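# Two robots relay a block from office to lab

## Task

r1 begins inside the office and r2 in the corridor that joins the office to the lab. Move the wooden block from the office bench onto the lab bench. The office door is locked, but the office's service window onto the corridor is open. The lab door can be pushed open only while someone keeps the release button on the office wall pressed. By the end the lab door must be closed, the block must sit on the lab bench without any robot supporting it, and the robots must have released it and backed away. A robot that tips over or is left leaning fails the task.

## Robot and tools

ROBOTS. r1 and r2 are identical Hello Robot Stretch 4 units. Each has an omni-wheel base, a lift that rides up a mast, a telescoping arm that reaches straight forward, a wrist with yaw, pitch and roll joints, and a two-finger gripper. A robot stands about 1.6 m tall, and no part of its base rim is more than 0.23 m from the base origin. Each one carries four cameras: r1_head_camera, r1_head_left_camera, r1_head_right_camera and r1_wrist_camera, plus the matching r2_ names.

FRAMES. Every robot reports in its own base frame: origin on the floor below the base centre, x forward, y left, z up. hand_pose is a point between the open fingertips, given in that frame, and the printed value may be slightly off. With all wrist joints at 0 the hand axes line up with the base axes. base_odometry is relative to where that base stood at the start and only counts wheel rotation, so slipping shows up as travel. Heading runs from -3.142 to 3.142 and is positive to the left. The state never tells you where one robot is relative to the other; use the images, lidar_m and wrist_depth_mm for that.

execute_actions. Argument "actions" is a list holding one action or none; an empty list just reports state and pictures. The action is an object with optional keys "r1" and "r2", each for that robot alone. Under a robot you can put:
- "base": exactly one relative move, measured from the pose the base last reported: {"translate_m": d} straight ahead (+) or back (-), -2 to 2 m; {"strafe_m": d} sideways, left +, -2 to 2 m; {"rotate_rad": d} spin in place, counter-clockwise seen from above +, -3.2 to 3.2 rad.
- "joints": absolute targets by name. lift_m 0 to 1.2 m; arm_m 0 to 0.55 m; wrist_yaw_rad -1.134 to 4.276 (0 ahead, + to the left, 3.14 tucked back, beyond 3.4 the arm may block it); wrist_pitch_rad -1.117 to 4.259 (0 level, 1.57 pointing down); wrist_roll_rad -1.117 to 4.259 (0 puts the fingers level with each other, + turns clockwise seen from behind); gripper_m -0.038 to 0.141 m, the fingertip gap, values under 0 squeeze the tips together. Completion tolerances: ±0.004 for lift, arm and gripper, ±0.02 for yaw and roll, ±0.05 for pitch.
- "pace": "slow", "default", "fast" or "max". Base driving tops out at 0.1/0.3/0.4/0.6 m/s and turning at 1/2/3/4 rad/s for these, and with the lift above 0.2 both are lowered further, down to 0.3 m/s and 1 rad/s at full height.
- "contact_limits": {"arm_m": value} from 0 (gentlest) to 0.75 (firmest), default 0.5; it sets the force at which an arm move halts.
- "end_of_arm": "enable_torque" on its own, to revive wrist or gripper motors that shut off.
Motions in one action all begin together. An action runs at most 15 s. Joint targets outside range get clipped (the result notes it); any other bad value or unknown key rejects the whole call. A part you leave out may still be driving toward an earlier target. "cameras" lists which images to return; null or ["all"] gives all, [] gives none.

OTHER TOOLS. wait(seconds 0 to 10) sends nothing new and returns state and images. zoom_image(camera, region [x0,y0,x1,y1] in pixels, at most 504x504) enlarges part of that camera's latest full image. Head centre images are 420x560, head side fisheye images 420x672, wrist images 616x392. read_manual(section "licences") only returns licence text. finished_scene(scene) closes the current scene for good, once the robots have held the last command; the goal must already be met and stay met.

RESULTS. base_status and joint_status tell how each motion ended: "done"; "off_target" (stopped short, may still push); "contact_stop_at_<key>" (hit something; that part goes slack, a slack lift can sag and slack wheels can roll); "limit_stop_at_<name>", e.g. own_body (self-collision guard, lift and arm may slacken) or tilt (leaning beyond 6 degrees, base and arm go limp until the lean drops); "torque_fault" (wrist or gripper motor overloaded and switched off until enable_torque). on_its_own covers uncommanded parts; its "held at" is the held target, not the actual position. lidar_m is 12 distances in metres, 30-degree sectors starting straight ahead and going counter-clockwise (4th left, 7th behind, 10th right); "-" means nothing seen or closer than 0.25 m; it misses glass, thin legs and much behind. wrist_depth_mm is a 7x7 grid of depths, 100 to 2000 mm. motor_effort is percent of maximum, + toward larger joint values, peak in brackets; for wheel_0/1/2, + turns the base right. If turned_by_wheels and turned_by_imu disagree by over about 0.1 rad, the base probably slipped or struck something. base_tilt is in degrees (forward and right positive) with a fixed bias of up to 1.5. If a call reports a stop, later motion calls in the same reply are skipped.

GRIPPING. Command a gap smaller than the object; a smaller value grips harder and pulls it slightly toward the wrist. A reading or "done" does not prove a grasp; look for a clear gripper effort change. If fingertips jam on a surface, raise the lift. To unfold at the start, send lift_m 0.4 with wrist_yaw_rad 0.

CAUTIONS. Never let the robots press against each other: once bases touch, any further driving is a hard press that ends the run. Two robots given the same drive may differ by about 3 cm per metre. Do not turn or drive with over 1 kg held and arm_m above 0.2, especially at fast paces. Avoid steady high pushes, especially with the gripper raised. Avoid drops, slams and tipping anything over. A loose object may occasionally be nudged by the scene. While you think, the robots keep their last command. Shorter total robot motion is better.

Each tool is called in YAML: its name, and indented under it one key for each argument.

## Session

execute_actions:
  actions: []

Scene clock: 0.00 s.
r1.base_odometry: x=+0.000 y=+0.000 heading=+0.000 (m, m, rad; r1's odometry frame)
r1.turned_by_wheels: +0.000 (rad since the last result)
r1.turned_by_imu: +0.000 (rad since the last result)
r1.base_tilt: forward=+0.9 right=-0.1 (deg)
r1.lidar_m: 0.89 0.90 1.19 1.37 1.41 1.82 3.39 0.94 0.91 3.32 1.12 0.96
r1.base_status: not commanded
r1.joint_positions: lift_m=+0.143 arm_m=+0.002 wrist_yaw_rad=+3.151 wrist_pitch_rad=+0.016 wrist_roll_rad=+0.014 gripper_m=+0.057
r1.joint_status: not commanded
r1.motor_effort: lift_m=+18 arm_m=-1 wrist_yaw_rad=+1 wrist_pitch_rad=-4 wrist_roll_rad=+1 gripper_m=-1 wheel_0=+0 wheel_1=+0 wheel_2=+0 (%)
r1.hand_pose: x=-0.1161 y=+0.0847 z=+0.3162 quat_wxyz=(-0.005, -0.008, +0.007, +1.000) (m; r1's base frame)
r1.wrist_depth_mm: - 140 - - - - 1708 / - 127 174 - - - 1756 / - 115 143 - - - 1808 / - 128 173 - - - 1756 / 138 168 - - - - 1808 / 1308 1618 211 1464 207 1430 1366 / 866 976 854 917 842 842 878
r2.base_odometry: x=+0.000 y=+0.000 heading=+0.000 (m, m, rad; r2's odometry frame)
r2.turned_by_wheels: +0.000 (rad since the last result)
r2.turned_by_imu: +0.000 (rad since the last result)
r2.base_tilt: forward=-0.3 right=+0.1 (deg)
r2.lidar_m: 0.95 0.90 0.88 0.94 1.10 1.05 1.01 0.81 0.77 0.83 1.12 2.94
r2.base_status: not commanded
r2.joint_positions: lift_m=+0.200 arm_m=+0.003 wrist_yaw_rad=+3.227 wrist_pitch_rad=+0.004 wrist_roll_rad=-0.005 gripper_m=+0.057
r2.joint_status: not commanded
r2.motor_effort: lift_m=+21 arm_m=+0 wrist_yaw_rad=+1 wrist_pitch_rad=-6 wrist_roll_rad=+0 gripper_m=-2 wheel_0=+0 wheel_1=+0 wheel_2=-1 (%)
r2.hand_pose: x=-0.1215 y=+0.0624 z=+0.3773 quat_wxyz=(-0.043, -0.002, -0.003, +0.999) (m; r2's base frame)
r2.wrist_depth_mm: - 131 1205 1308 1182 1042 917 / - 114 131 1336 1182 1025 946 / - 114 134 1336 1205 1042 931 / - 131 173 1336 1160 1042 931 / 133 931 1160 1336 1182 1025 931 / 223 917 196 1336 189 1042 946 / 220 931 991 139 946 891 904
pictures: r1_head_camera, r1_head_left_camera, r1_head_right_camera, r1_wrist_camera, r2_head_camera, r2_head_left_camera, r2_head_right_camera, r2_wrist_camera
Images, in order (width x height): r1_head_camera 420x560, r1_head_left_camera 420x672, r1_head_right_camera 420x672, r1_wrist_camera 616x392, r2_head_camera 420x560, r2_head_left_camera 420x672, r2_head_right_camera 420x672, r2_wrist_camera 616x392.

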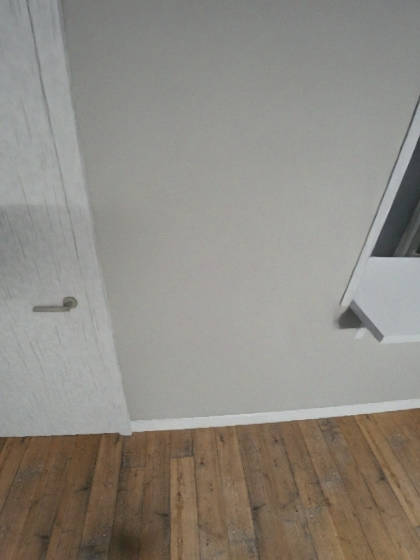

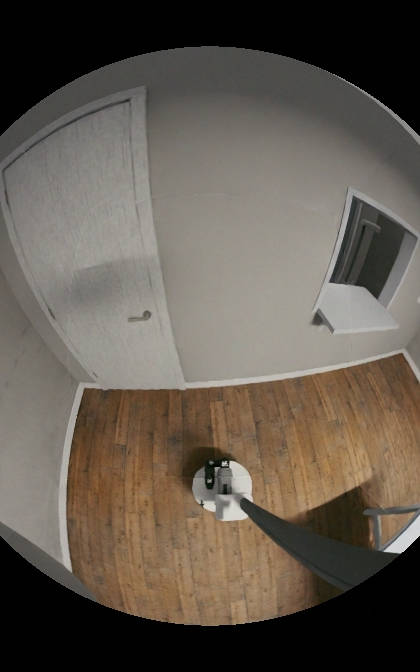

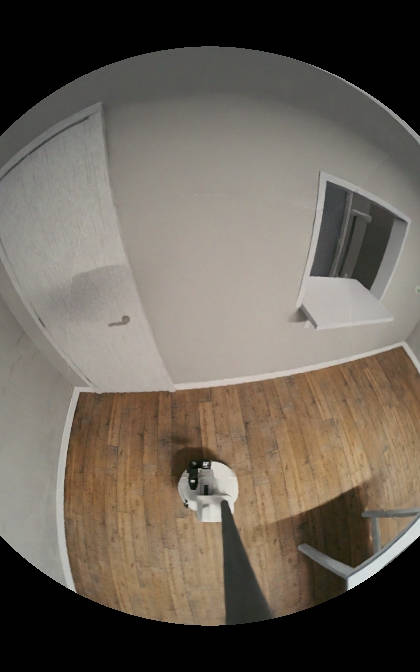

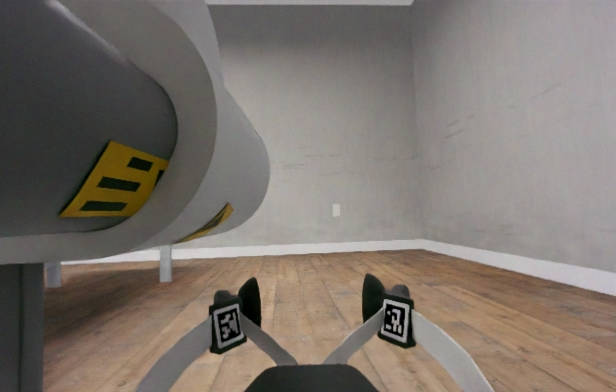

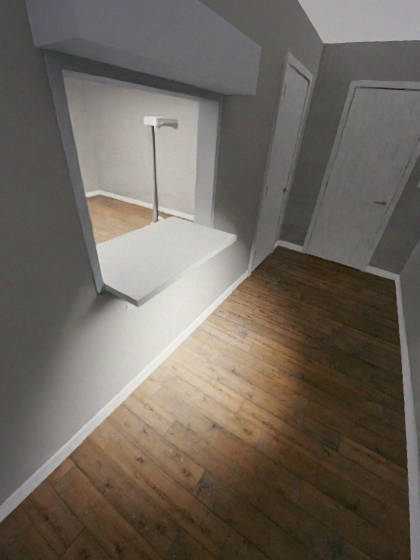

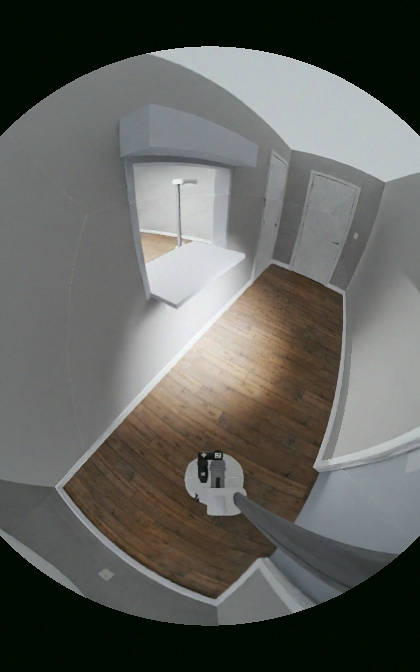

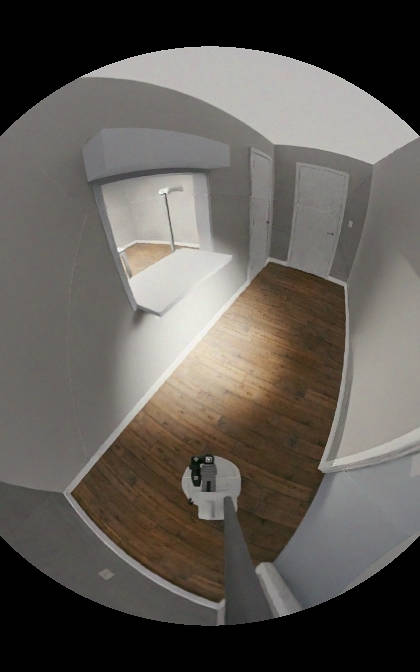

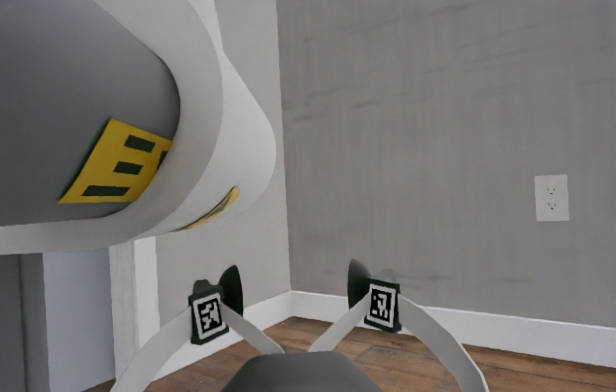

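execute_actions:
  actions:
    - {"r1":{"base":{"rotate_rad":-2.0},"joints":{"lift_m":0.8,"wrist_yaw_rad":0,"gripper_m":0.14},"pace":"fast"},"r2":{"base":{"rotate_rad":-2.1},"joints":{"lift_m":0.8,"wrist_yaw_rad":0,"gripper_m":0.14},"pace":"fast"}}
  cameras: ["r1_head_camera","r1_head_left_camera","r1_wrist_camera","r2_head_left_camera","r2_head_camera"]

Scene clock: 3.03 s.
r1.base_odometry: x=+0.000 y=+0.000 heading=-2.000 (m, m, rad; r1's odometry frame)
r1.turned_by_wheels: -2.000 (rad since the last result)
r1.turned_by_imu: -1.984 (rad since the last result)
r1.base_tilt: forward=+0.9 right=-0.1 (deg)
r1.lidar_m: 1.00 3.29 1.01 0.92 0.89 0.91 1.31 1.39 1.46 2.07 2.16 0.89
r1.base_status: done
r1.joint_positions: lift_m=+0.800 arm_m=+0.002 wrist_yaw_rad=+0.001 wrist_pitch_rad=+0.016 wrist_roll_rad=+0.014 gripper_m=+0.140
r1.joint_status: all done
r1.motor_effort: lift_m=+20(24) arm_m=-1(1) wrist_yaw_rad=+1(5) wrist_pitch_rad=-5(5) wrist_roll_rad=+1(1) gripper_m=+1(3) wheel_0=+2(11) wheel_1=+0(13) wheel_2=-2(10) (%)
r1.hand_pose: x=+0.4616 y=-0.0873 z=+0.9734 quat_wxyz=(+1.000, +0.007, +0.008, +0.000) (m; r1's base frame)
r1.wrist_depth_mm: - - - - - - - / - - - - - - - / - - - - - - - / - - - - - - - / - - - - - - - / - - - 1255 1025 211 931 / - - - 151 750 647 1921
r2.base_odometry: x=+0.000 y=+0.000 heading=-2.100 (m, m, rad; r2's odometry frame)
r2.turned_by_wheels: -2.100 (rad since the last result)
r2.turned_by_imu: -2.067 (rad since the last result)
r2.base_tilt: forward=-0.3 right=+0.0 (deg)
r2.lidar_m: 0.80 0.85 1.09 3.01 0.97 0.93 0.89 0.92 1.09 1.06 1.02 0.81
r2.base_status: done
r2.joint_positions: lift_m=+0.800 arm_m=+0.003 wrist_yaw_rad=+0.000 wrist_pitch_rad=+0.004 wrist_roll_rad=-0.005 gripper_m=+0.140
r2.joint_status: all done
r2.motor_effort: lift_m=+23(29) arm_m=+0(0) wrist_yaw_rad=-2(6) wrist_pitch_rad=-6(6) wrist_roll_rad=+0(0) gripper_m=-1(1) wheel_0=+3(8) wheel_1=+2(12) wheel_2=+1(9) (%)
r2.hand_pose: x=+0.4619 y=-0.0873 z=+0.9769 quat_wxyz=(+1.000, -0.002, +0.002, +0.000) (m; r2's base frame)
r2.wrist_depth_mm: 585 580 585 591 585 591 549 / 585 585 585 585 585 597 554 / 580 580 580 585 597 597 559 / 585 580 585 585 585 591 559 / 585 585 585 591 591 597 569 / 580 202 591 591 597 591 564 / 574 580 585 140 597 591 574
pictures: r1_head_camera, r1_head_left_camera, r1_wrist_camera, r2_head_camera, r2_head_left_camera
camera_calibration (this result's frames):
r1_wrist_camera: T_world_to_cam=[[0.0170757, -0.999497, -0.0267086, -0.0631069], [0.0314389, 0.027236, -0.999135, 1.03062], [0.99936, 0.0162212, 0.0318882, -0.265473], [0, 0, 0, 1]] pos_world=[0.233979, -0.0868389, 1.03651]
Images, in order (width x height): r1_head_camera 420x560, r1_head_left_camera 420x672, r1_wrist_camera 616x392, r2_head_camera 420x560, r2_head_left_camera 420x672.

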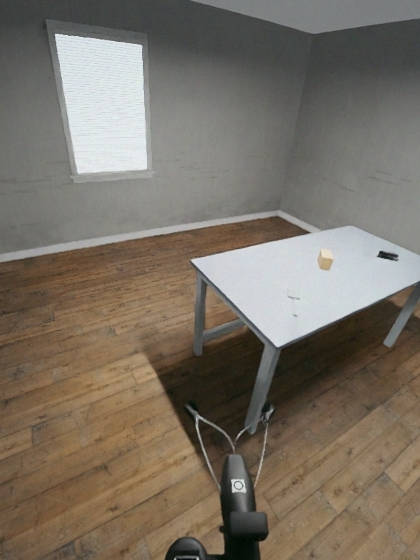

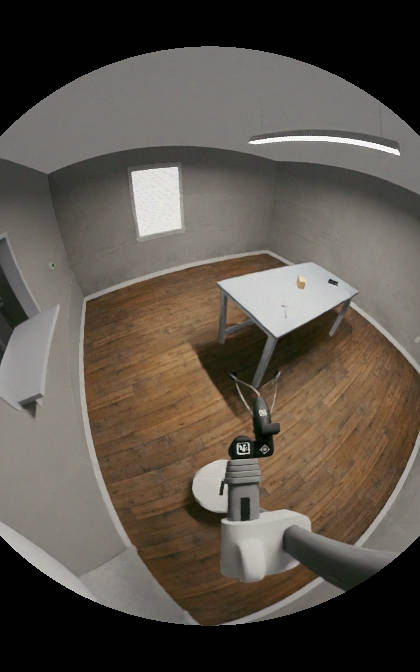

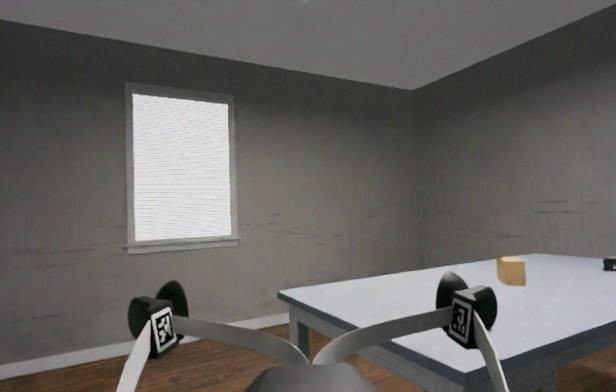

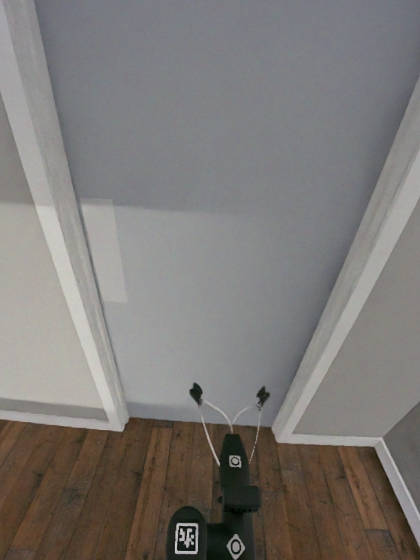

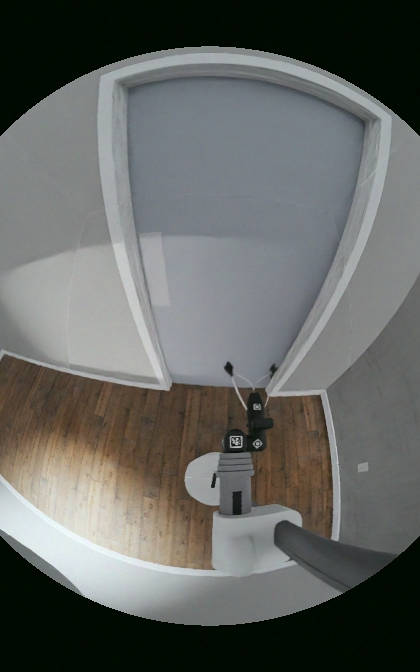

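execute_actions:
  actions:
    - {"r1":{"base":{"rotate_rad":0.49},"pace":"fast"},"r2":{"base":{"rotate_rad":3.14},"pace":"fast"}}
  cameras: []

execute_actions:
  actions:
    - {"r1":{"base":{"strafe_m":-1.35},"joints":{"wrist_pitch_rad":0.4},"pace":"fast"},"r2":{"base":{"strafe_m":-1.02},"pace":"fast"}}
  cameras: ["r1_head_camera","r1_wrist_camera","r2_wrist_camera","r2_head_camera"]

Scene clock: 6.67 s.
r1.base_odometry: x=+0.000 y=+0.000 heading=-1.511 (m, m, rad; r1's odometry frame)
r1.turned_by_wheels: +0.489 (rad since the last result)
r1.turned_by_imu: +0.487 (rad since the last result)
r1.base_tilt: forward=+0.9 right=-0.2 (deg)
r1.lidar_m: 3.28 0.99 0.94 0.89 0.91 1.23 1.37 1.44 1.98 3.36 0.91 0.96
r1.base_status: done
r1.joint_positions: lift_m=+0.800 arm_m=+0.002 wrist_yaw_rad=+0.000 wrist_pitch_rad=+0.016 wrist_roll_rad=+0.014 gripper_m=+0.140
r1.joint_status: not commanded
r1.motor_effort: lift_m=+20(20) arm_m=-1(1) wrist_yaw_rad=+1(0) wrist_pitch_rad=-5(5) wrist_roll_rad=+1(0) gripper_m=+1(2) wheel_0=-5(10) wheel_1=-3(8) wheel_2=-1(9) (%)
r1.hand_pose: x=+0.4616 y=-0.0874 z=+0.9734 quat_wxyz=(+1.000, +0.007, +0.008, +0.000) (m; r1's base frame)
r1.wrist_depth_mm: 1576 - - - - - - / 1464 - - - - - - / 1499 - - - - - - / 1499 - - - - - - / 1430 - - - - - - / 1464 1756 - - - 211 991 / 1464 1863 - 151 - - -
r2.base_odometry: x=+0.000 y=+0.000 heading=+1.040 (m, m, rad; r2's odometry frame)
r2.turned_by_wheels: +3.140 (rad since the last result)
r2.turned_by_imu: +3.091 (rad since the last result)
r2.base_tilt: forward=-0.1 right=+0.1 (deg)
r2.lidar_m: 0.90 0.94 1.09 1.03 1.01 0.82 0.80 0.83 1.09 3.01 0.90 0.86
r2.base_status: done
r2.joint_positions: lift_m=+0.800 arm_m=+0.003 wrist_yaw_rad=+0.000 wrist_pitch_rad=+0.004 wrist_roll_rad=-0.005 gripper_m=+0.140
r2.joint_status: not commanded
r2.motor_effort: lift_m=+22(23) arm_m=+0(0) wrist_yaw_rad=+0(0) wrist_pitch_rad=-7(6) wrist_roll_rad=+0(0) gripper_m=-2(0) wheel_0=-2(11) wheel_1=-2(9) wheel_2=-1(9) (%)
r2.hand_pose: x=+0.4619 y=-0.0873 z=+0.9771 quat_wxyz=(+1.000, -0.002, +0.002, +0.000) (m; r2's base frame)
r2.wrist_depth_mm: 683 668 683 683 676 691 691 / 668 676 683 683 676 683 676 / 676 668 683 676 691 683 683 / 683 683 699 676 683 683 691 / 676 676 676 683 668 691 683 / 676 202 676 683 683 691 691 / 676 668 683 140 699 683 691
pictures: none
No camera images: the call's "cameras" was empty. Leave "cameras" out to get every camera's image.

Scene clock: 11.30 s.
r1.base_odometry: x=-1.348 y=-0.081 heading=-1.511 (m, m, rad; r1's odometry frame)
r1.turned_by_wheels: +0.000 (rad since the last result)
r1.turned_by_imu: -0.004 (rad since the last result)
r1.base_tilt: forward=+0.8 right=-0.1 (deg)
r1.lidar_m: 0.58 0.62 0.85 2.22 2.04 1.44 1.34 1.41 1.90 2.02 0.88 0.63
r1.base_status: done
r1.joint_positions: lift_m=+0.800 arm_m=+0.002 wrist_yaw_rad=+0.000 wrist_pitch_rad=+0.402 wrist_roll_rad=+0.014 gripper_m=+0.140
r1.joint_status: all done
r1.motor_effort: lift_m=+20(20) arm_m=-1(1) wrist_yaw_rad=+1(2) wrist_pitch_rad=-2(3) wrist_roll_rad=+2(1) gripper_m=+0(2) wheel_0=+0(15) wheel_1=+1(13) wheel_2=+0(1) (%)
r1.hand_pose: x=+0.4387 y=-0.0874 z=+0.8652 quat_wxyz=(+0.980, +0.007, +0.199, -0.001) (m; r1's base frame)
r1.wrist_depth_mm: - - - - - - - / - - - - - - - / - - - - - 1160 - / 788 768 750 723 699 691 640 / 539 525 517 504 496 488 484 / 452 424 436 488 436 211 504 / 1397 1308 1336 151 1308 1281 1281
r2.base_odometry: x=+0.880 y=-0.516 heading=+1.040 (m, m, rad; r2's odometry frame)
r2.turned_by_wheels: +0.000 (rad since the last result)
r2.turned_by_imu: -0.002 (rad since the last result)
r2.base_tilt: forward=-0.3 right=+0.2 (deg)
r2.lidar_m: 0.61 0.66 1.27 2.06 1.18 0.79 0.76 0.80 1.17 2.58 1.19 0.66
r2.base_status: done
r2.joint_positions: lift_m=+0.800 arm_m=+0.003 wrist_yaw_rad=+0.000 wrist_pitch_rad=+0.004 wrist_roll_rad=-0.005 gripper_m=+0.140
r2.joint_status: not commanded
r2.motor_effort: lift_m=+21(22) arm_m=+0(0) wrist_yaw_rad=+0(2) wrist_pitch_rad=-6(6) wrist_roll_rad=+0(0) gripper_m=+1(0) wheel_0=-2(13) wheel_1=+2(12) wheel_2=+0(0) (%)
r2.hand_pose: x=+0.4619 y=-0.0874 z=+0.9771 quat_wxyz=(+1.000, -0.002, +0.002, +0.000) (m; r2's base frame)
r2.wrist_depth_mm: 759 - - - - - 634 / 750 - - - - - 647 / 741 - - - - - 647 / 732 - - - - - 647 / 691 917 842 788 715 668 627 / 449 203 415 413 415 418 424 / 627 627 647 140 647 647 640
pictures: r1_head_camera, r1_wrist_camera, r2_head_camera, r2_wrist_camera
camera_calibration (this result's frames):
r1_wrist_camera: T_world_to_cam=[[0.00544299, -0.999505, -0.030981, -0.0569139], [-0.346789, 0.0271721, -0.937549, 1.0359], [0.937927, 0.0158469, -0.34647, 0.115199], [0, 0, 0, 1]] pos_world=[0.251499, -0.0868587, 1.00935]
r2_wrist_camera: T_world_to_cam=[[-0.0261242, -0.998238, -0.0532677, -0.0256251], [-0.00543664, 0.053427, -0.998557, 1.04127], [0.999644, -0.0257969, -0.0068228, -0.237225], [0, 0, 0, 1]] pos_world=[0.242132, -0.0873315, 1.03678]
Images, in order (width x height): r1_head_camera 420x560, r1_wrist_camera 616x392, r2_head_camera 420x560, r2_wrist_camera 616x392.

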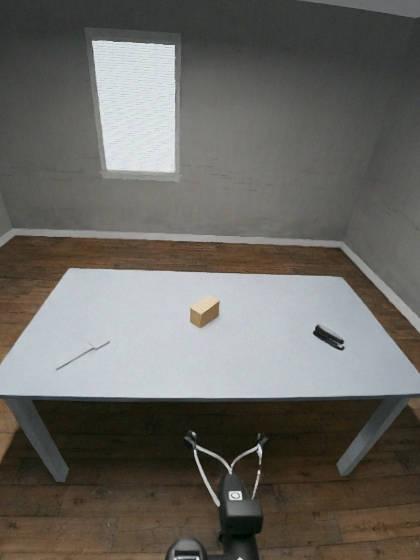

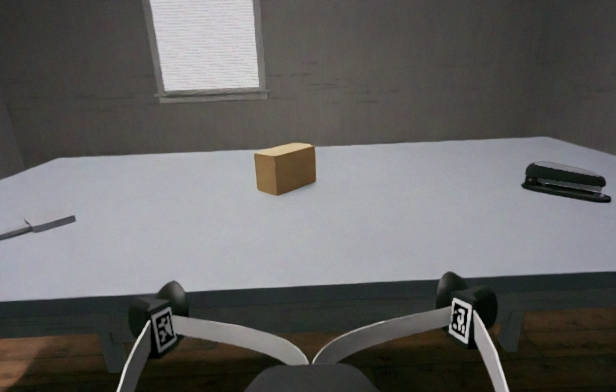

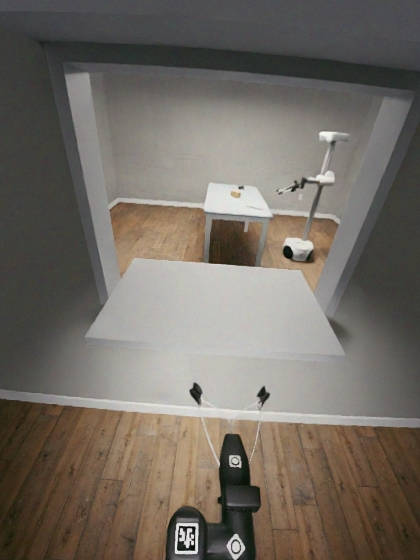

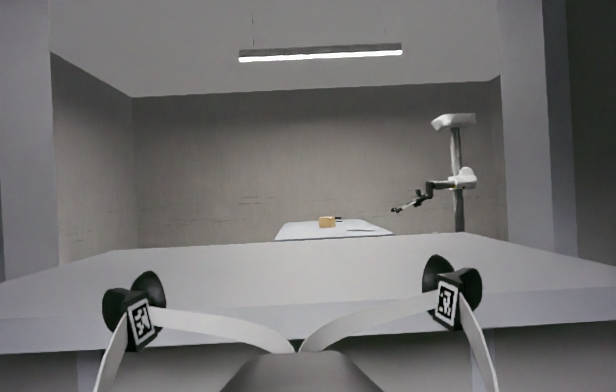

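execute_actions:
  actions:
    - {"r1":{"base":{"strafe_m":0.195},"joints":{"wrist_yaw_rad":-0.7,"lift_m":0.85,"arm_m":0.43},"pace":"fast"},"r2":{"joints":{"lift_m":0.9,"wrist_pitch_rad":0.4}}}
  cameras: []

execute_actions:
  actions:
    - {"r1":{"base":{"translate_m":0.25},"pace":"fast"}}
  cameras: ["r1_head_camera","r1_wrist_camera"]

Scene clock: 13.73 s.
r1.base_odometry: x=-1.153 y=-0.069 heading=-1.511 (m, m, rad; r1's odometry frame)
r1.turned_by_wheels: +0.000 (rad since the last result)
r1.turned_by_imu: +0.001 (rad since the last result)
r1.base_tilt: forward=+0.9 right=-0.1 (deg)
r1.lidar_m: 0.59 0.61 2.00 2.04 2.03 1.44 1.37 1.42 1.92 2.22 0.90 0.62
r1.base_status: done
r1.joint_positions: lift_m=+0.850 arm_m=+0.429 wrist_yaw_rad=-0.700 wrist_pitch_rad=+0.402 wrist_roll_rad=+0.014 gripper_m=+0.140
r1.joint_status: all done
r1.motor_effort: lift_m=+20(22) arm_m=+5(7) wrist_yaw_rad=+0(4) wrist_pitch_rad=-3(4) wrist_roll_rad=+1(2) gripper_m=+2(3) wheel_0=-2(14) wheel_1=+2(12) wheel_2=+0(1) (%)
r1.hand_pose: x=+0.7469 y=-0.2378 z=+0.9151 quat_wxyz=(+0.920, +0.075, +0.185, -0.337) (m; r1's base frame)
r1.wrist_depth_mm: - - - - - 1983 1708 / - - - - - - 1756 / - - - - - - 1863 / - - 878 878 854 842 1708 / 634 627 574 609 597 585 580 / 492 375 452 469 462 211 452 / 394 375 379 151 377 357 368
r2.base_odometry: x=+0.880 y=-0.516 heading=+1.040 (m, m, rad; r2's odometry frame)
r2.turned_by_wheels: +0.000 (rad since the last result)
r2.turned_by_imu: +0.000 (rad since the last result)
r2.base_tilt: forward=-0.3 right=+0.2 (deg)
r2.lidar_m: 0.61 0.65 1.33 2.07 1.21 0.80 0.75 0.81 1.16 2.58 1.17 0.65
r2.base_status: not commanded
r2.joint_positions: lift_m=+0.900 arm_m=+0.003 wrist_yaw_rad=+0.000 wrist_pitch_rad=+0.402 wrist_roll_rad=-0.005 gripper_m=+0.140
r2.joint_status: all done
r2.motor_effort: lift_m=+24(25) arm_m=+0(0) wrist_yaw_rad=+0(1) wrist_pitch_rad=-4(6) wrist_roll_rad=+1(0) gripper_m=+0(0) wheel_0=-2(2) wheel_1=+2(2) wheel_2=+0(1) (%)
r2.hand_pose: x=+0.4389 y=-0.0874 z=+0.9651 quat_wxyz=(+0.980, -0.002, +0.200, +0.001) (m; r2's base frame)
r2.wrist_depth_mm: - - - - - - 603 / - - - - - - 621 / 699 788 768 732 707 699 640 / 512 500 488 477 473 459 455 / 707 707 723 707 715 723 741 / 750 202 759 759 759 768 798 / 820 809 809 140 842 842 854
pictures: none
No camera images: the call's "cameras" was empty. Leave "cameras" out to get every camera's image.

Scene clock: 15.73 s.
r1.base_odometry: x=-1.138 y=-0.319 heading=-1.510 (m, m, rad; r1's odometry frame)
r1.turned_by_wheels: +0.000 (rad since the last result)
r1.turned_by_imu: +0.001 (rad since the last result)
r1.base_tilt: forward=+0.9 right=+0.0 (deg)
r1.lidar_m: 0.34 0.37 0.50 1.90 2.09 1.70 1.61 1.67 2.25 2.20 0.54 0.37
r1.base_status: done
r1.joint_positions: lift_m=+0.850 arm_m=+0.429 wrist_yaw_rad=-0.700 wrist_pitch_rad=+0.402 wrist_roll_rad=+0.014 gripper_m=+0.140
r1.joint_status: not commanded
r1.motor_effort: lift_m=+20(20) arm_m=+4(5) wrist_yaw_rad=+1(1) wrist_pitch_rad=-3(5) wrist_roll_rad=+2(0) gripper_m=+1(1) wheel_0=+4(11) wheel_1=+2(9) wheel_2=+0(13) (%)
r1.hand_pose: x=+0.7469 y=-0.2378 z=+0.9151 quat_wxyz=(+0.920, +0.075, +0.185, -0.337) (m; r1's base frame)
r1.wrist_depth_mm: - - - - - - 1756 / - - - - - - 1708 / - - - - - - 1808 / - - - - 842 831 1708 / - - 621 609 597 591 580 / 1808 439 473 466 459 211 449 / 394 373 375 151 373 359 368
r2.base_odometry: x=+0.880 y=-0.516 heading=+1.040 (m, m, rad; r2's odometry frame)
r2.turned_by_wheels: +0.000 (rad since the last result)
r2.turned_by_imu: +0.000 (rad since the last result)
r2.base_tilt: forward=-0.2 right=+0.0 (deg)
r2.lidar_m: 0.59 0.67 1.29 2.09 1.17 0.78 0.76 0.78 1.15 2.59 1.19 0.67
r2.base_status: not commanded
r2.joint_positions: lift_m=+0.900 arm_m=+0.003 wrist_yaw_rad=+0.000 wrist_pitch_rad=+0.402 wrist_roll_rad=-0.005 gripper_m=+0.140
r2.joint_status: not commanded
r2.motor_effort: lift_m=+24(24) arm_m=+0(0) wrist_yaw_rad=+0(0) wrist_pitch_rad=-5(5) wrist_roll_rad=+1(0) gripper_m=-1(0) wheel_0=-2(2) wheel_1=+2(1) wheel_2=+0(0) (%)
r2.hand_pose: x=+0.4389 y=-0.0874 z=+0.9651 quat_wxyz=(+0.980, -0.002, +0.200, +0.001) (m; r2's base frame)
r2.wrist_depth_mm: - - - - - - 603 / - - - - - - 615 / 707 768 768 723 715 691 640 / 512 500 488 480 469 466 455 / 715 715 723 723 723 732 741 / 759 202 741 768 768 778 788 / 798 798 809 141 831 831 854
pictures: r1_head_camera, r1_wrist_camera
camera_calibration (this result's frames):
r1_wrist_camera: T_world_to_cam=[[-0.639591, -0.768091, -0.0309829, 0.329408], [-0.248052, 0.244366, -0.93742, 1.17149], [0.727595, -0.59188, -0.34682, -0.141346], [0, 0, 0, 1]] pos_world=[0.604118, -0.116916, 1.05936]
Images, in order (width x height): r1_head_camera 420x560, r1_wrist_camera 616x392.

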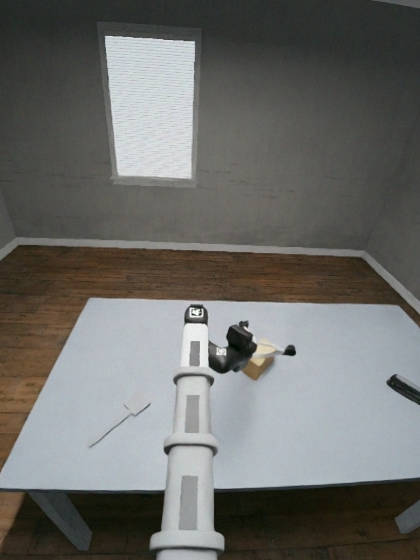

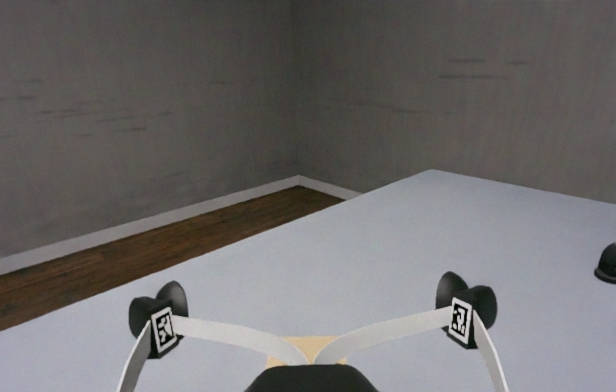

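execute_actions:
  actions:
    - {"r1":{"base":{"strafe_m":0.015},"joints":{"lift_m":0.75,"arm_m":0.41}}}
  cameras: ["r1_head_camera","r1_wrist_camera"]

Scene clock: 17.37 s.
r1.base_odometry: x=-1.123 y=-0.318 heading=-1.510 (m, m, rad; r1's odometry frame)
r1.turned_by_wheels: +0.000 (rad since the last result)
r1.turned_by_imu: +0.000 (rad since the last result)
r1.base_tilt: forward=+0.8 right=+0.0 (deg)
r1.lidar_m: 0.34 0.37 0.49 1.91 2.07 1.71 1.63 1.66 2.26 2.23 0.55 0.38
r1.base_status: done
r1.joint_positions: lift_m=+0.750 arm_m=+0.411 wrist_yaw_rad=-0.700 wrist_pitch_rad=+0.402 wrist_roll_rad=+0.014 gripper_m=+0.140
r1.joint_status: all done
r1.motor_effort: lift_m=+15(17) arm_m=-5(7) wrist_yaw_rad=+1(0) wrist_pitch_rad=-4(4) wrist_roll_rad=+1(0) gripper_m=+3(2) wheel_0=-5(9) wheel_1=+3(10) wheel_2=+0(1) (%)
r1.hand_pose: x=+0.7285 y=-0.2379 z=+0.8156 quat_wxyz=(+0.920, +0.075, +0.185, -0.337) (m; r1's base frame)
r1.wrist_depth_mm: 1921 - - - - 1983 1756 / - - - - - - 1808 / - - - - - 931 1756 / - - 591 574 554 544 539 / 424 415 402 230 392 384 379 / 320 287 196 180 301 211 294 / 257 244 241 151 245 236 242
r2.base_odometry: x=+0.880 y=-0.516 heading=+1.040 (m, m, rad; r2's odometry frame)
r2.turned_by_wheels: +0.000 (rad since the last result)
r2.turned_by_imu: +0.000 (rad since the last result)
r2.base_tilt: forward=-0.3 right=+0.1 (deg)
r2.lidar_m: 0.63 0.67 1.29 2.09 1.17 0.80 0.77 0.80 1.16 2.60 1.16 0.64
r2.base_status: not commanded
r2.joint_positions: lift_m=+0.900 arm_m=+0.003 wrist_yaw_rad=+0.000 wrist_pitch_rad=+0.402 wrist_roll_rad=-0.005 gripper_m=+0.140
r2.joint_status: not commanded
r2.motor_effort: lift_m=+24(24) arm_m=+0(0) wrist_yaw_rad=-2(1) wrist_pitch_rad=-5(4) wrist_roll_rad=+0(0) gripper_m=+0(1) wheel_0=-2(2) wheel_1=+2(1) wheel_2=+0(0) (%)
r2.hand_pose: x=+0.4389 y=-0.0874 z=+0.9651 quat_wxyz=(+0.980, -0.002, +0.200, +0.001) (m; r2's base frame)
r2.wrist_depth_mm: - - - - - - 591 / - - - - - - 621 / 699 768 759 723 715 699 647 / 512 500 488 480 469 466 455 / 707 715 723 723 723 723 750 / 741 202 750 768 759 768 788 / 809 798 809 140 820 842 842
pictures: r1_head_camera, r1_wrist_camera
camera_calibration (this result's frames):
r1_wrist_camera: T_world_to_cam=[[-0.639753, -0.767955, -0.0309829, 0.314668], [-0.248, 0.244419, -0.93742, 1.07355], [0.727469, -0.592034, -0.34682, -0.162443], [0, 0, 0, 1]] pos_world=[0.585722, -0.116917, 0.959778]
Images, in order (width x height): r1_head_camera 420x560, r1_wrist_camera 616x392.

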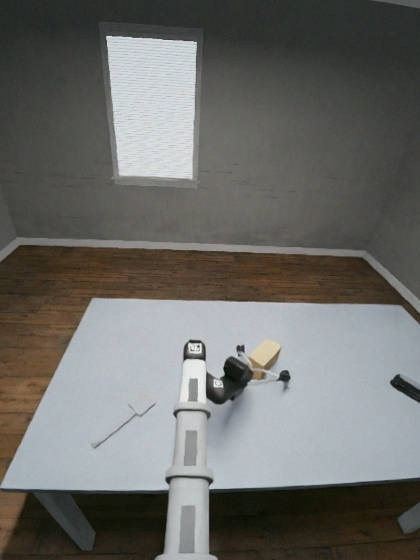

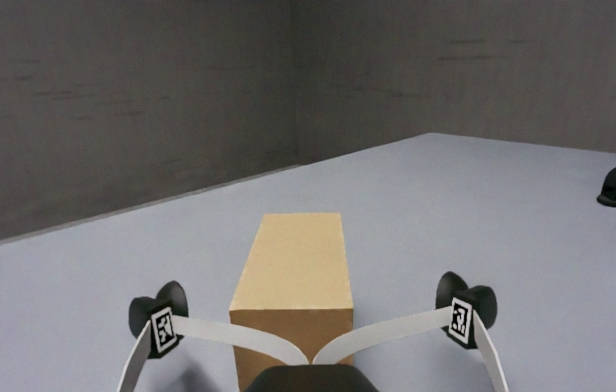

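execute_actions:
  actions:
    - {"r1":{"base":{"strafe_m":0.012},"joints":{"gripper_m":0.0}}}
  cameras: []

execute_actions:
  actions:
    - {"r1":{"joints":{"lift_m":0.8},"pace":"fast"}}
  cameras: ["r1_wrist_camera"]

Scene clock: 20.03 s.
r1.base_odometry: x=-1.111 y=-0.317 heading=-1.511 (m, m, rad; r1's odometry frame)
r1.turned_by_wheels: +0.000 (rad since the last result)
r1.turned_by_imu: +0.001 (rad since the last result)
r1.base_tilt: forward=+0.8 right=-0.2 (deg)
r1.lidar_m: 0.33 0.36 0.48 1.90 2.07 1.71 1.62 1.66 2.28 2.24 0.53 0.35
r1.base_status: done
r1.joint_positions: lift_m=+0.750 arm_m=+0.411 wrist_yaw_rad=-0.700 wrist_pitch_rad=+0.406 wrist_roll_rad=+0.014 gripper_m=+0.001
r1.joint_status: all done
r1.motor_effort: lift_m=+16(15) arm_m=-5(5) wrist_yaw_rad=+1(2) wrist_pitch_rad=-14(14) wrist_roll_rad=+1(0) gripper_m=-23(22) wheel_0=-6(13) wheel_1=+2(10) wheel_2=+0(2) (%)
r1.hand_pose: x=+0.7282 y=-0.2376 z=+0.8146 quat_wxyz=(+0.920, +0.075, +0.187, -0.337) (m; r1's base frame)
r1.wrist_depth_mm: 1983 - - - - - 1708 / - - - - - - 1756 / - - - - 931 891 1756 / - - 574 554 544 530 521 / 415 402 397 216 382 377 375 / 312 309 200 169 180 293 290 / 254 162 189 174 225 165 237
r2.base_odometry: x=+0.880 y=-0.516 heading=+1.040 (m, m, rad; r2's odometry frame)
r2.turned_by_wheels: +0.000 (rad since the last result)
r2.turned_by_imu: +0.000 (rad since the last result)
r2.base_tilt: forward=-0.2 right=+0.2 (deg)
r2.lidar_m: 0.61 0.65 1.29 2.08 1.18 0.78 0.78 0.79 1.17 2.59 1.16 0.65
r2.base_status: not commanded
r2.joint_positions: lift_m=+0.900 arm_m=+0.003 wrist_yaw_rad=+0.000 wrist_pitch_rad=+0.402 wrist_roll_rad=-0.005 gripper_m=+0.140
r2.joint_status: not commanded
r2.motor_effort: lift_m=+24(24) arm_m=+0(0) wrist_yaw_rad=+0(0) wrist_pitch_rad=-5(5) wrist_roll_rad=+0(0) gripper_m=-1(1) wheel_0=-2(2) wheel_1=+2(2) wheel_2=+0(0) (%)
r2.hand_pose: x=+0.4389 y=-0.0874 z=+0.9651 quat_wxyz=(+0.980, -0.002, +0.200, +0.001) (m; r2's base frame)
r2.wrist_depth_mm: - - - - - - 597 / - - - - - - 621 / 699 778 759 723 715 699 647 / 508 504 488 480 469 462 459 / 707 707 715 732 732 723 723 / 750 202 741 759 750 768 788 / 809 809 831 140 854 854 854
pictures: none
No camera images: the call's "cameras" was empty. Leave "cameras" out to get every camera's image.

Scene clock: 20.97 s.
r1.base_odometry: x=-1.111 y=-0.317 heading=-1.511 (m, m, rad; r1's odometry frame)
r1.turned_by_wheels: +0.000 (rad since the last result)
r1.turned_by_imu: +0.000 (rad since the last result)
r1.base_tilt: forward=+0.9 right=-0.2 (deg)
r1.lidar_m: 0.34 0.35 0.49 1.90 2.07 1.67 1.62 1.65 2.27 2.23 0.53 0.37
r1.base_status: not commanded
r1.joint_positions: lift_m=+0.800 arm_m=+0.411 wrist_yaw_rad=-0.700 wrist_pitch_rad=+0.406 wrist_roll_rad=+0.014 gripper_m=+0.001
r1.joint_status: all done
r1.motor_effort: lift_m=+21(23) arm_m=-5(5) wrist_yaw_rad=+2(2) wrist_pitch_rad=-15(16) wrist_roll_rad=+1(1) gripper_m=-24(25) wheel_0=-6(6) wheel_1=+2(2) wheel_2=+0(0) (%)
r1.hand_pose: x=+0.7282 y=-0.2376 z=+0.8640 quat_wxyz=(+0.920, +0.076, +0.187, -0.337) (m; r1's base frame)
r1.wrist_depth_mm: 1983 - - - - - 1708 / - - - - - - 1756 / - - - - - - 1808 / - - - 707 691 661 647 / - 512 504 216 480 480 469 / 397 389 199 170 179 373 368 / 322 162 189 174 283 165 301
r2.base_odometry: x=+0.880 y=-0.516 heading=+1.040 (m, m, rad; r2's odometry frame)
r2.turned_by_wheels: +0.000 (rad since the last result)
r2.turned_by_imu: +0.000 (rad since the last result)
r2.base_tilt: forward=-0.2 right=+0.2 (deg)
r2.lidar_m: 0.61 0.65 1.25 2.09 1.15 0.78 0.74 0.79 1.18 2.59 1.18 0.65
r2.base_status: not commanded
r2.joint_positions: lift_m=+0.900 arm_m=+0.003 wrist_yaw_rad=+0.000 wrist_pitch_rad=+0.402 wrist_roll_rad=-0.005 gripper_m=+0.140
r2.joint_status: not commanded
r2.motor_effort: lift_m=+24(24) arm_m=+0(0) wrist_yaw_rad=+0(0) wrist_pitch_rad=-4(5) wrist_roll_rad=+1(0) gripper_m=+0(0) wheel_0=-2(2) wheel_1=+1(1) wheel_2=-1(0) (%)
r2.hand_pose: x=+0.4389 y=-0.0874 z=+0.9651 quat_wxyz=(+0.980, -0.002, +0.200, +0.001) (m; r2's base frame)
r2.wrist_depth_mm: - - - - - - 603 / - - - - - - 621 / 707 778 759 732 715 699 647 / 512 496 488 477 477 466 459 / 715 715 715 715 723 732 732 / 750 202 741 759 759 768 788 / 798 809 820 140 831 854 842
pictures: r1_wrist_camera
camera_calibration (this result's frames):
r1_wrist_camera: T_world_to_cam=[[-0.63984, -0.767883, -0.0310029, 0.316266], [-0.250833, 0.2468, -0.936041, 1.12022], [0.726421, -0.59114, -0.350523, -0.141052], [0, 0, 0, 1]] pos_world=[0.585812, -0.116996, 1.00894]
Images, in order (width x height): r1_wrist_camera 616x392.

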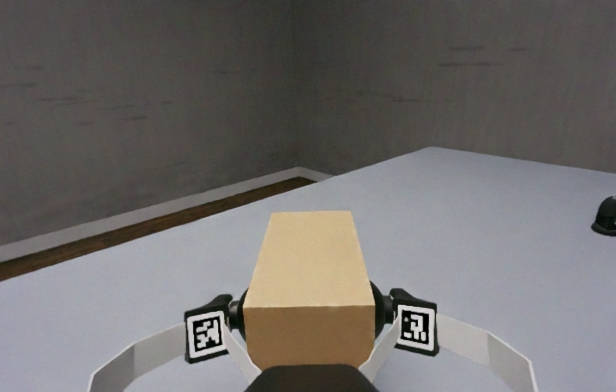

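execute_actions:
  actions:
    - {"r1":{"base":{"strafe_m":1.15},"joints":{"lift_m":0.96,"arm_m":0,"wrist_yaw_rad":0},"pace":"fast"}}
  cameras: []

execute_actions:
  actions:
    - {"r1":{"base":{"translate_m":0.7},"pace":"fast"}}
  cameras: ["r1_head_camera"]

execute_actions:
  actions:
    - {"r1":{"base":{"rotate_rad":1.58},"pace":"fast"}}
  cameras: ["r1_head_camera","r1_head_right_camera","r2_head_camera"]

Scene clock: 25.60 s.
r1.base_odometry: x=+0.037 y=-0.248 heading=-1.511 (m, m, rad; r1's odometry frame)
r1.turned_by_wheels: +0.000 (rad since the last result)
r1.turned_by_imu: +0.004 (rad since the last result)
r1.base_tilt: forward=+0.8 right=-0.2 (deg)
r1.lidar_m: 3.02 0.97 0.81 0.88 0.92 1.21 1.64 1.73 2.33 1.44 0.75 0.98
r1.base_status: done
r1.joint_positions: lift_m=+0.960 arm_m=+0.003 wrist_yaw_rad=+0.000 wrist_pitch_rad=+0.406 wrist_roll_rad=+0.014 gripper_m=+0.001
r1.joint_status: all done
joint sent to its limit — the command would take r1.arm_m past its lower limit, so that joint was sent only as far as its limit.
r1.motor_effort: lift_m=+21(23) arm_m=-5(6) wrist_yaw_rad=+1(12) wrist_pitch_rad=-17(16) wrist_roll_rad=+1(1) gripper_m=-23(25) wheel_0=-2(16) wheel_1=+1(13) wheel_2=+0(0) (%)
r1.hand_pose: x=+0.4388 y=-0.0874 z=+1.0240 quat_wxyz=(+0.979, +0.007, +0.202, -0.001) (m; r1's base frame)
r1.wrist_depth_mm: 1499 - - - - - - / 1499 - - - - - - / 1464 - - - - - - / 1499 - - - - - - / 1499 - - 217 - - 917 / 1464 1863 200 170 179 1863 1661 / 1464 161 798 174 1397 1397 1430
r2.base_odometry: x=+0.880 y=-0.516 heading=+1.040 (m, m, rad; r2's odometry frame)
r2.turned_by_wheels: +0.000 (rad since the last result)
r2.turned_by_imu: -0.001 (rad since the last result)
r2.base_tilt: forward=-0.2 right=+0.2 (deg)
r2.lidar_m: 0.61 0.67 1.29 2.08 1.19 0.79 0.76 0.79 1.16 2.57 1.17 0.66
r2.base_status: not commanded
r2.joint_positions: lift_m=+0.900 arm_m=+0.003 wrist_yaw_rad=+0.000 wrist_pitch_rad=+0.402 wrist_roll_rad=-0.005 gripper_m=+0.140
r2.joint_status: not commanded
r2.motor_effort: lift_m=+24(24) arm_m=+0(0) wrist_yaw_rad=+0(0) wrist_pitch_rad=-5(5) wrist_roll_rad=+0(0) gripper_m=-1(0) wheel_0=-2(2) wheel_1=+2(2) wheel_2=+0(0) (%)
r2.hand_pose: x=+0.4389 y=-0.0874 z=+0.9651 quat_wxyz=(+0.980, -0.002, +0.200, +0.001) (m; r2's base frame)
r2.wrist_depth_mm: - - - - - - 603 / - - - - - - 615 / 715 768 759 723 699 691 640 / 508 496 492 477 469 462 459 / 707 715 715 715 732 723 741 / 750 203 750 750 750 768 788 / 809 820 831 140 831 842 854
pictures: none
No camera images: the call's "cameras" was empty. Leave "cameras" out to get every camera's image.

Scene clock: 28.97 s.
r1.base_odometry: x=+0.079 y=-0.947 heading=-1.510 (m, m, rad; r1's odometry frame)
r1.turned_by_wheels: +0.001 (rad since the last result)
r1.turned_by_imu: +0.001 (rad since the last result)
r1.base_tilt: forward=+0.9 right=-0.1 (deg)
r1.lidar_m: 2.36 1.36 0.74 0.68 0.71 1.25 2.35 2.45 0.69 0.66 0.68 2.47
r1.base_status: done
r1.joint_positions: lift_m=+0.960 arm_m=+0.003 wrist_yaw_rad=+0.000 wrist_pitch_rad=+0.406 wrist_roll_rad=+0.014 gripper_m=+0.001
r1.joint_status: not commanded
r1.motor_effort: lift_m=+21(21) arm_m=-5(5) wrist_yaw_rad=+0(1) wrist_pitch_rad=-16(17) wrist_roll_rad=+1(2) gripper_m=-23(22) wheel_0=+5(10) wheel_1=+3(6) wheel_2=+1(14) (%)
r1.hand_pose: x=+0.4388 y=-0.0874 z=+1.0240 quat_wxyz=(+0.979, +0.007, +0.202, -0.001) (m; r1's base frame)
r1.wrist_depth_mm: 1576 1983 - - - - 1983 / 1576 - - - - - - / 1499 - - - - - - / 1537 - - - - - - / 1499 - - 216 - - - / 1464 1921 200 169 179 1808 1863 / 1464 162 189 174 1366 165 1464
r2.base_odometry: x=+0.880 y=-0.516 heading=+1.040 (m, m, rad; r2's odometry frame)
r2.turned_by_wheels: +0.000 (rad since the last result)
r2.turned_by_imu: +0.000 (rad since the last result)
r2.base_tilt: forward=-0.2 right=+0.2 (deg)
r2.lidar_m: 0.62 0.66 1.28 2.08 1.18 0.82 0.76 0.81 1.18 2.60 1.17 0.65
r2.base_status: not commanded
r2.joint_positions: lift_m=+0.900 arm_m=+0.003 wrist_yaw_rad=+0.000 wrist_pitch_rad=+0.402 wrist_roll_rad=-0.005 gripper_m=+0.140
r2.joint_status: not commanded
r2.motor_effort: lift_m=+23(24) arm_m=+0(0) wrist_yaw_rad=+0(1) wrist_pitch_rad=-5(5) wrist_roll_rad=+0(0) gripper_m=+1(0) wheel_0=-2(2) wheel_1=+2(1) wheel_2=+0(0) (%)
r2.hand_pose: x=+0.4389 y=-0.0874 z=+0.9651 quat_wxyz=(+0.980, -0.002, +0.200, +0.001) (m; r2's base frame)
r2.wrist_depth_mm: - - - - - - 603 / - - - - - - 621 / 699 768 759 732 715 691 647 / 512 500 492 480 473 462 452 / 707 707 732 723 732 723 741 / 750 202 759 778 759 768 798 / 809 809 809 140 842 842 854
pictures: r1_head_camera
Images, in order (width x height): r1_head_camera 420x560.

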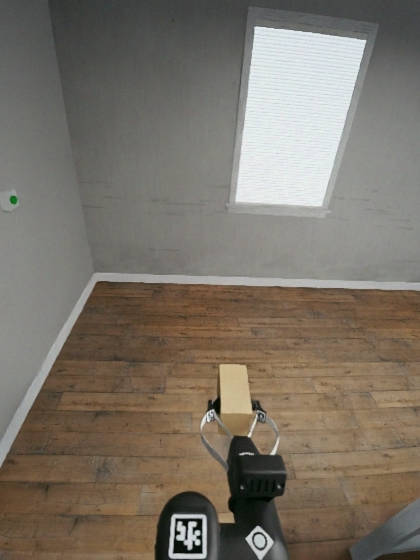

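Scene clock: 31.17 s.
r1.base_odometry: x=+0.079 y=-0.947 heading=+0.069 (m, m, rad; r1's odometry frame)
r1.turned_by_wheels: +1.579 (rad since the last result)
r1.turned_by_imu: +1.569 (rad since the last result)
r1.base_tilt: forward=+0.8 right=+0.0 (deg)
r1.lidar_m: 0.68 0.71 1.29 2.33 2.42 0.71 0.66 0.69 2.50 2.37 1.32 0.74
r1.base_status: done
r1.joint_positions: lift_m=+0.960 arm_m=+0.003 wrist_yaw_rad=+0.000 wrist_pitch_rad=+0.406 wrist_roll_rad=+0.014 gripper_m=+0.001
r1.joint_status: not commanded
r1.motor_effort: lift_m=+21(21) arm_m=-5(5) wrist_yaw_rad=+1(0) wrist_pitch_rad=-16(16) wrist_roll_rad=+1(2) gripper_m=-24(23) wheel_0=-5(11) wheel_1=-4(9) wheel_2=-2(9) (%)
r1.hand_pose: x=+0.4388 y=-0.0874 z=+1.0240 quat_wxyz=(+0.979, +0.007, +0.202, -0.001) (m; r1's base frame)
r1.wrist_depth_mm: 621 723 - - - - - / 654 715 - - - - - / 683 699 - - - - 842 / 723 732 759 741 715 691 683 / 768 539 530 216 530 539 549 / 809 820 199 170 179 831 854 / 866 162 189 174 878 157 917
r2.base_odometry: x=+0.880 y=-0.516 heading=+1.040 (m, m, rad; r2's odometry frame)
r2.turned_by_wheels: +0.000 (rad since the last result)
r2.turned_by_imu: +0.000 (rad since the last result)
r2.base_tilt: forward=-0.2 right=+0.2 (deg)
r2.lidar_m: 0.62 0.66 1.28 2.08 1.18 0.80 0.77 0.79 1.17 2.59 1.18 0.64
r2.base_status: not commanded
r2.joint_positions: lift_m=+0.900 arm_m=+0.003 wrist_yaw_rad=+0.000 wrist_pitch_rad=+0.402 wrist_roll_rad=-0.005 gripper_m=+0.140
r2.joint_status: not commanded
r2.motor_effort: lift_m=+24(23) arm_m=+0(0) wrist_yaw_rad=+0(2) wrist_pitch_rad=-5(5) wrist_roll_rad=+0(0) gripper_m=+1(0) wheel_0=-2(2) wheel_1=+2(2) wheel_2=+0(0) (%)
r2.hand_pose: x=+0.4389 y=-0.0874 z=+0.9651 quat_wxyz=(+0.980, -0.002, +0.200, +0.001) (m; r2's base frame)
r2.wrist_depth_mm: - - - - - - 591 / - - - - - - 621 / 707 778 750 732 707 699 640 / 512 500 488 480 473 462 455 / 707 715 715 723 723 732 741 / 759 202 750 768 759 768 788 / 809 809 820 140 842 854 866
pictures: r1_head_camera, r1_head_right_camera, r2_head_camera
Images, in order (width x height): r1_head_camera 420x560, r1_head_right_camera 420x672, r2_head_camera 420x560.

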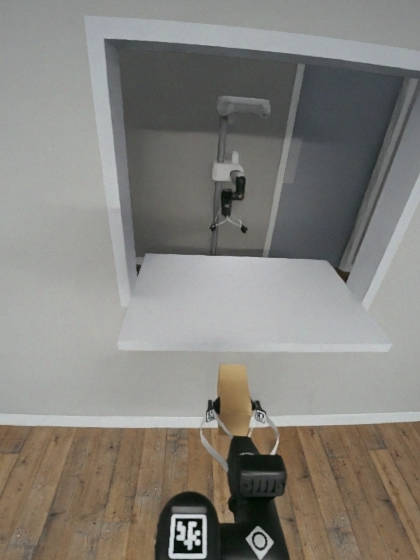

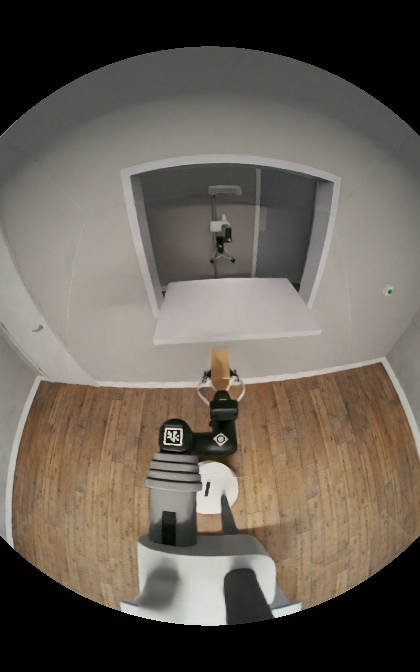

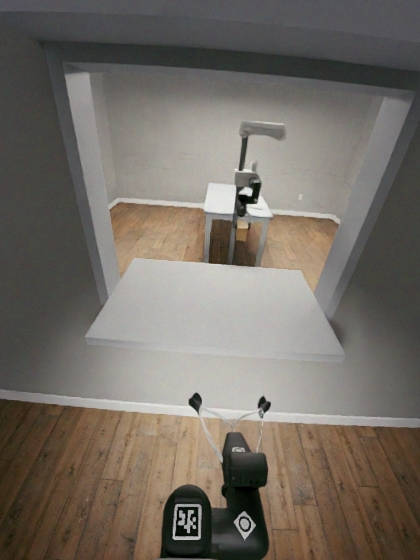

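execute_actions:
  actions:
    - {"r1":{"base":{"strafe_m":-0.07},"joints":{"arm_m":0.53},"pace":"fast"}}
  cameras: []

execute_actions:
  actions:
    - {"r1":{"joints":{"lift_m":0.9}}}
  cameras: ["r2_wrist_camera"]

Scene clock: 33.67 s.
r1.base_odometry: x=+0.084 y=-1.017 heading=+0.069 (m, m, rad; r1's odometry frame)
r1.turned_by_wheels: +0.000 (rad since the last result)
r1.turned_by_imu: +0.001 (rad since the last result)
r1.base_tilt: forward=+0.8 right=-0.1 (deg)
r1.lidar_m: 0.66 0.71 1.28 2.41 2.49 0.73 0.65 0.69 2.39 2.30 1.33 0.72
r1.base_status: done
r1.joint_positions: lift_m=+0.960 arm_m=+0.529 wrist_yaw_rad=+0.000 wrist_pitch_rad=+0.406 wrist_roll_rad=+0.014 gripper_m=+0.001
r1.joint_status: all done
r1.motor_effort: lift_m=+21(21) arm_m=+5(7) wrist_yaw_rad=+0(4) wrist_pitch_rad=-15(16) wrist_roll_rad=+0(1) gripper_m=-23(24) wheel_0=+2(11) wheel_1=-1(13) wheel_2=+0(1) (%)
r1.hand_pose: x=+0.9652 y=-0.0873 z=+1.0241 quat_wxyz=(+0.979, +0.007, +0.202, -0.001) (m; r1's base frame)
r1.wrist_depth_mm: 1863 1863 1863 1808 1863 1921 1921 / 1983 1983 1921 991 - - - / 1921 - - - - - - / - - - - - - - / 544 525 512 216 496 492 480 / 413 404 198 170 179 377 373 / 329 162 189 174 293 165 307
r2.base_odometry: x=+0.880 y=-0.516 heading=+1.040 (m, m, rad; r2's odometry frame)
r2.turned_by_wheels: +0.000 (rad since the last result)
r2.turned_by_imu: +0.000 (rad since the last result)
r2.base_tilt: forward=-0.1 right=+0.1 (deg)
r2.lidar_m: 0.61 0.68 1.28 2.07 1.13 0.79 0.77 0.81 1.16 2.59 1.19 0.63
r2.base_status: not commanded
r2.joint_positions: lift_m=+0.900 arm_m=+0.003 wrist_yaw_rad=+0.000 wrist_pitch_rad=+0.402 wrist_roll_rad=-0.005 gripper_m=+0.140
r2.joint_status: not commanded
r2.motor_effort: lift_m=+24(24) arm_m=+0(0) wrist_yaw_rad=+1(0) wrist_pitch_rad=-4(4) wrist_roll_rad=+0(0) gripper_m=-1(1) wheel_0=-2(2) wheel_1=+2(2) wheel_2=+0(0) (%)
r2.hand_pose: x=+0.4389 y=-0.0874 z=+0.9651 quat_wxyz=(+0.980, -0.002, +0.200, +0.001) (m; r2's base frame)
r2.wrist_depth_mm: - - - 891 - - 603 / - - - - - - 621 / 699 778 759 732 707 699 654 / 508 504 492 477 473 466 459 / 715 707 715 707 723 723 741 / 759 202 750 768 768 778 798 / 820 798 820 140 831 842 854
pictures: none
No camera images: the call's "cameras" was empty. Leave "cameras" out to get every camera's image.

Scene clock: 34.83 s.
r1.base_odometry: x=+0.084 y=-1.017 heading=+0.069 (m, m, rad; r1's odometry frame)
r1.turned_by_wheels: +0.000 (rad since the last result)
r1.turned_by_imu: +0.000 (rad since the last result)
r1.base_tilt: forward=+0.9 right=+0.0 (deg)
r1.lidar_m: 0.67 0.69 1.28 2.42 2.51 0.71 0.65 0.68 2.35 2.31 1.34 0.72
r1.base_status: not commanded
r1.joint_positions: lift_m=+0.900 arm_m=+0.529 wrist_yaw_rad=+0.000 wrist_pitch_rad=+0.406 wrist_roll_rad=+0.014 gripper_m=+0.001
r1.joint_status: all done
r1.motor_effort: lift_m=+16(20) arm_m=+5(5) wrist_yaw_rad=+1(1) wrist_pitch_rad=-15(15) wrist_roll_rad=+1(1) gripper_m=-23(25) wheel_0=+2(2) wheel_1=-1(1) wheel_2=+0(0) (%)
r1.hand_pose: x=+0.9652 y=-0.0873 z=+0.9645 quat_wxyz=(+0.979, +0.007, +0.201, -0.001) (m; r1's base frame)
r1.wrist_depth_mm: 1756 1863 1863 1138 1921 1921 1983 / 1921 1921 1863 946 1983 - 1983 / 1983 1983 - 1983 - - - / - - - 544 535 517 508 / 410 402 389 216 377 370 366 / 312 307 199 170 180 290 285 / 250 162 203 173 222 220 235
r2.base_odometry: x=+0.880 y=-0.516 heading=+1.040 (m, m, rad; r2's odometry frame)
r2.turned_by_wheels: +0.000 (rad since the last result)
r2.turned_by_imu: +0.000 (rad since the last result)
r2.base_tilt: forward=-0.2 right=+0.0 (deg)
r2.lidar_m: 0.62 0.68 1.29 2.07 1.18 0.78 0.75 0.80 1.17 2.57 1.17 0.64
r2.base_status: not commanded
r2.joint_positions: lift_m=+0.900 arm_m=+0.003 wrist_yaw_rad=+0.000 wrist_pitch_rad=+0.402 wrist_roll_rad=-0.005 gripper_m=+0.140
r2.joint_status: not commanded
r2.motor_effort: lift_m=+24(24) arm_m=+0(0) wrist_yaw_rad=+0(1) wrist_pitch_rad=-4(5) wrist_roll_rad=+0(0) gripper_m=+0(1) wheel_0=-2(2) wheel_1=+3(2) wheel_2=+0(0) (%)
r2.hand_pose: x=+0.4389 y=-0.0874 z=+0.9651 quat_wxyz=(+0.980, -0.002, +0.200, +0.001) (m; r2's base frame)
r2.wrist_depth_mm: - - - 904 - - 597 / - - - - - - 621 / 715 778 750 676 723 699 640 / 508 500 488 484 473 466 455 / 707 715 707 715 732 732 732 / 750 202 750 768 759 768 788 / 820 809 788 140 820 854 854
pictures: r2_wrist_camera
camera_calibration (this result's frames):
r2_wrist_camera: T_world_to_cam=[[-0.0447557, -0.99824, -0.0388952, -0.0325695], [-0.392227, 0.0533665, -0.918319, 1.12153], [0.918779, -0.0258443, -0.393925, 0.194755], [0, 0, 0, 1]] pos_world=[0.259501, -0.0873312, 1.10538]
Images, in order (width x height): r2_wrist_camera 616x392.

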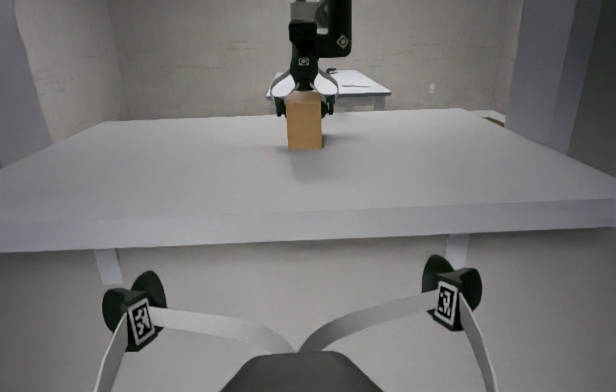

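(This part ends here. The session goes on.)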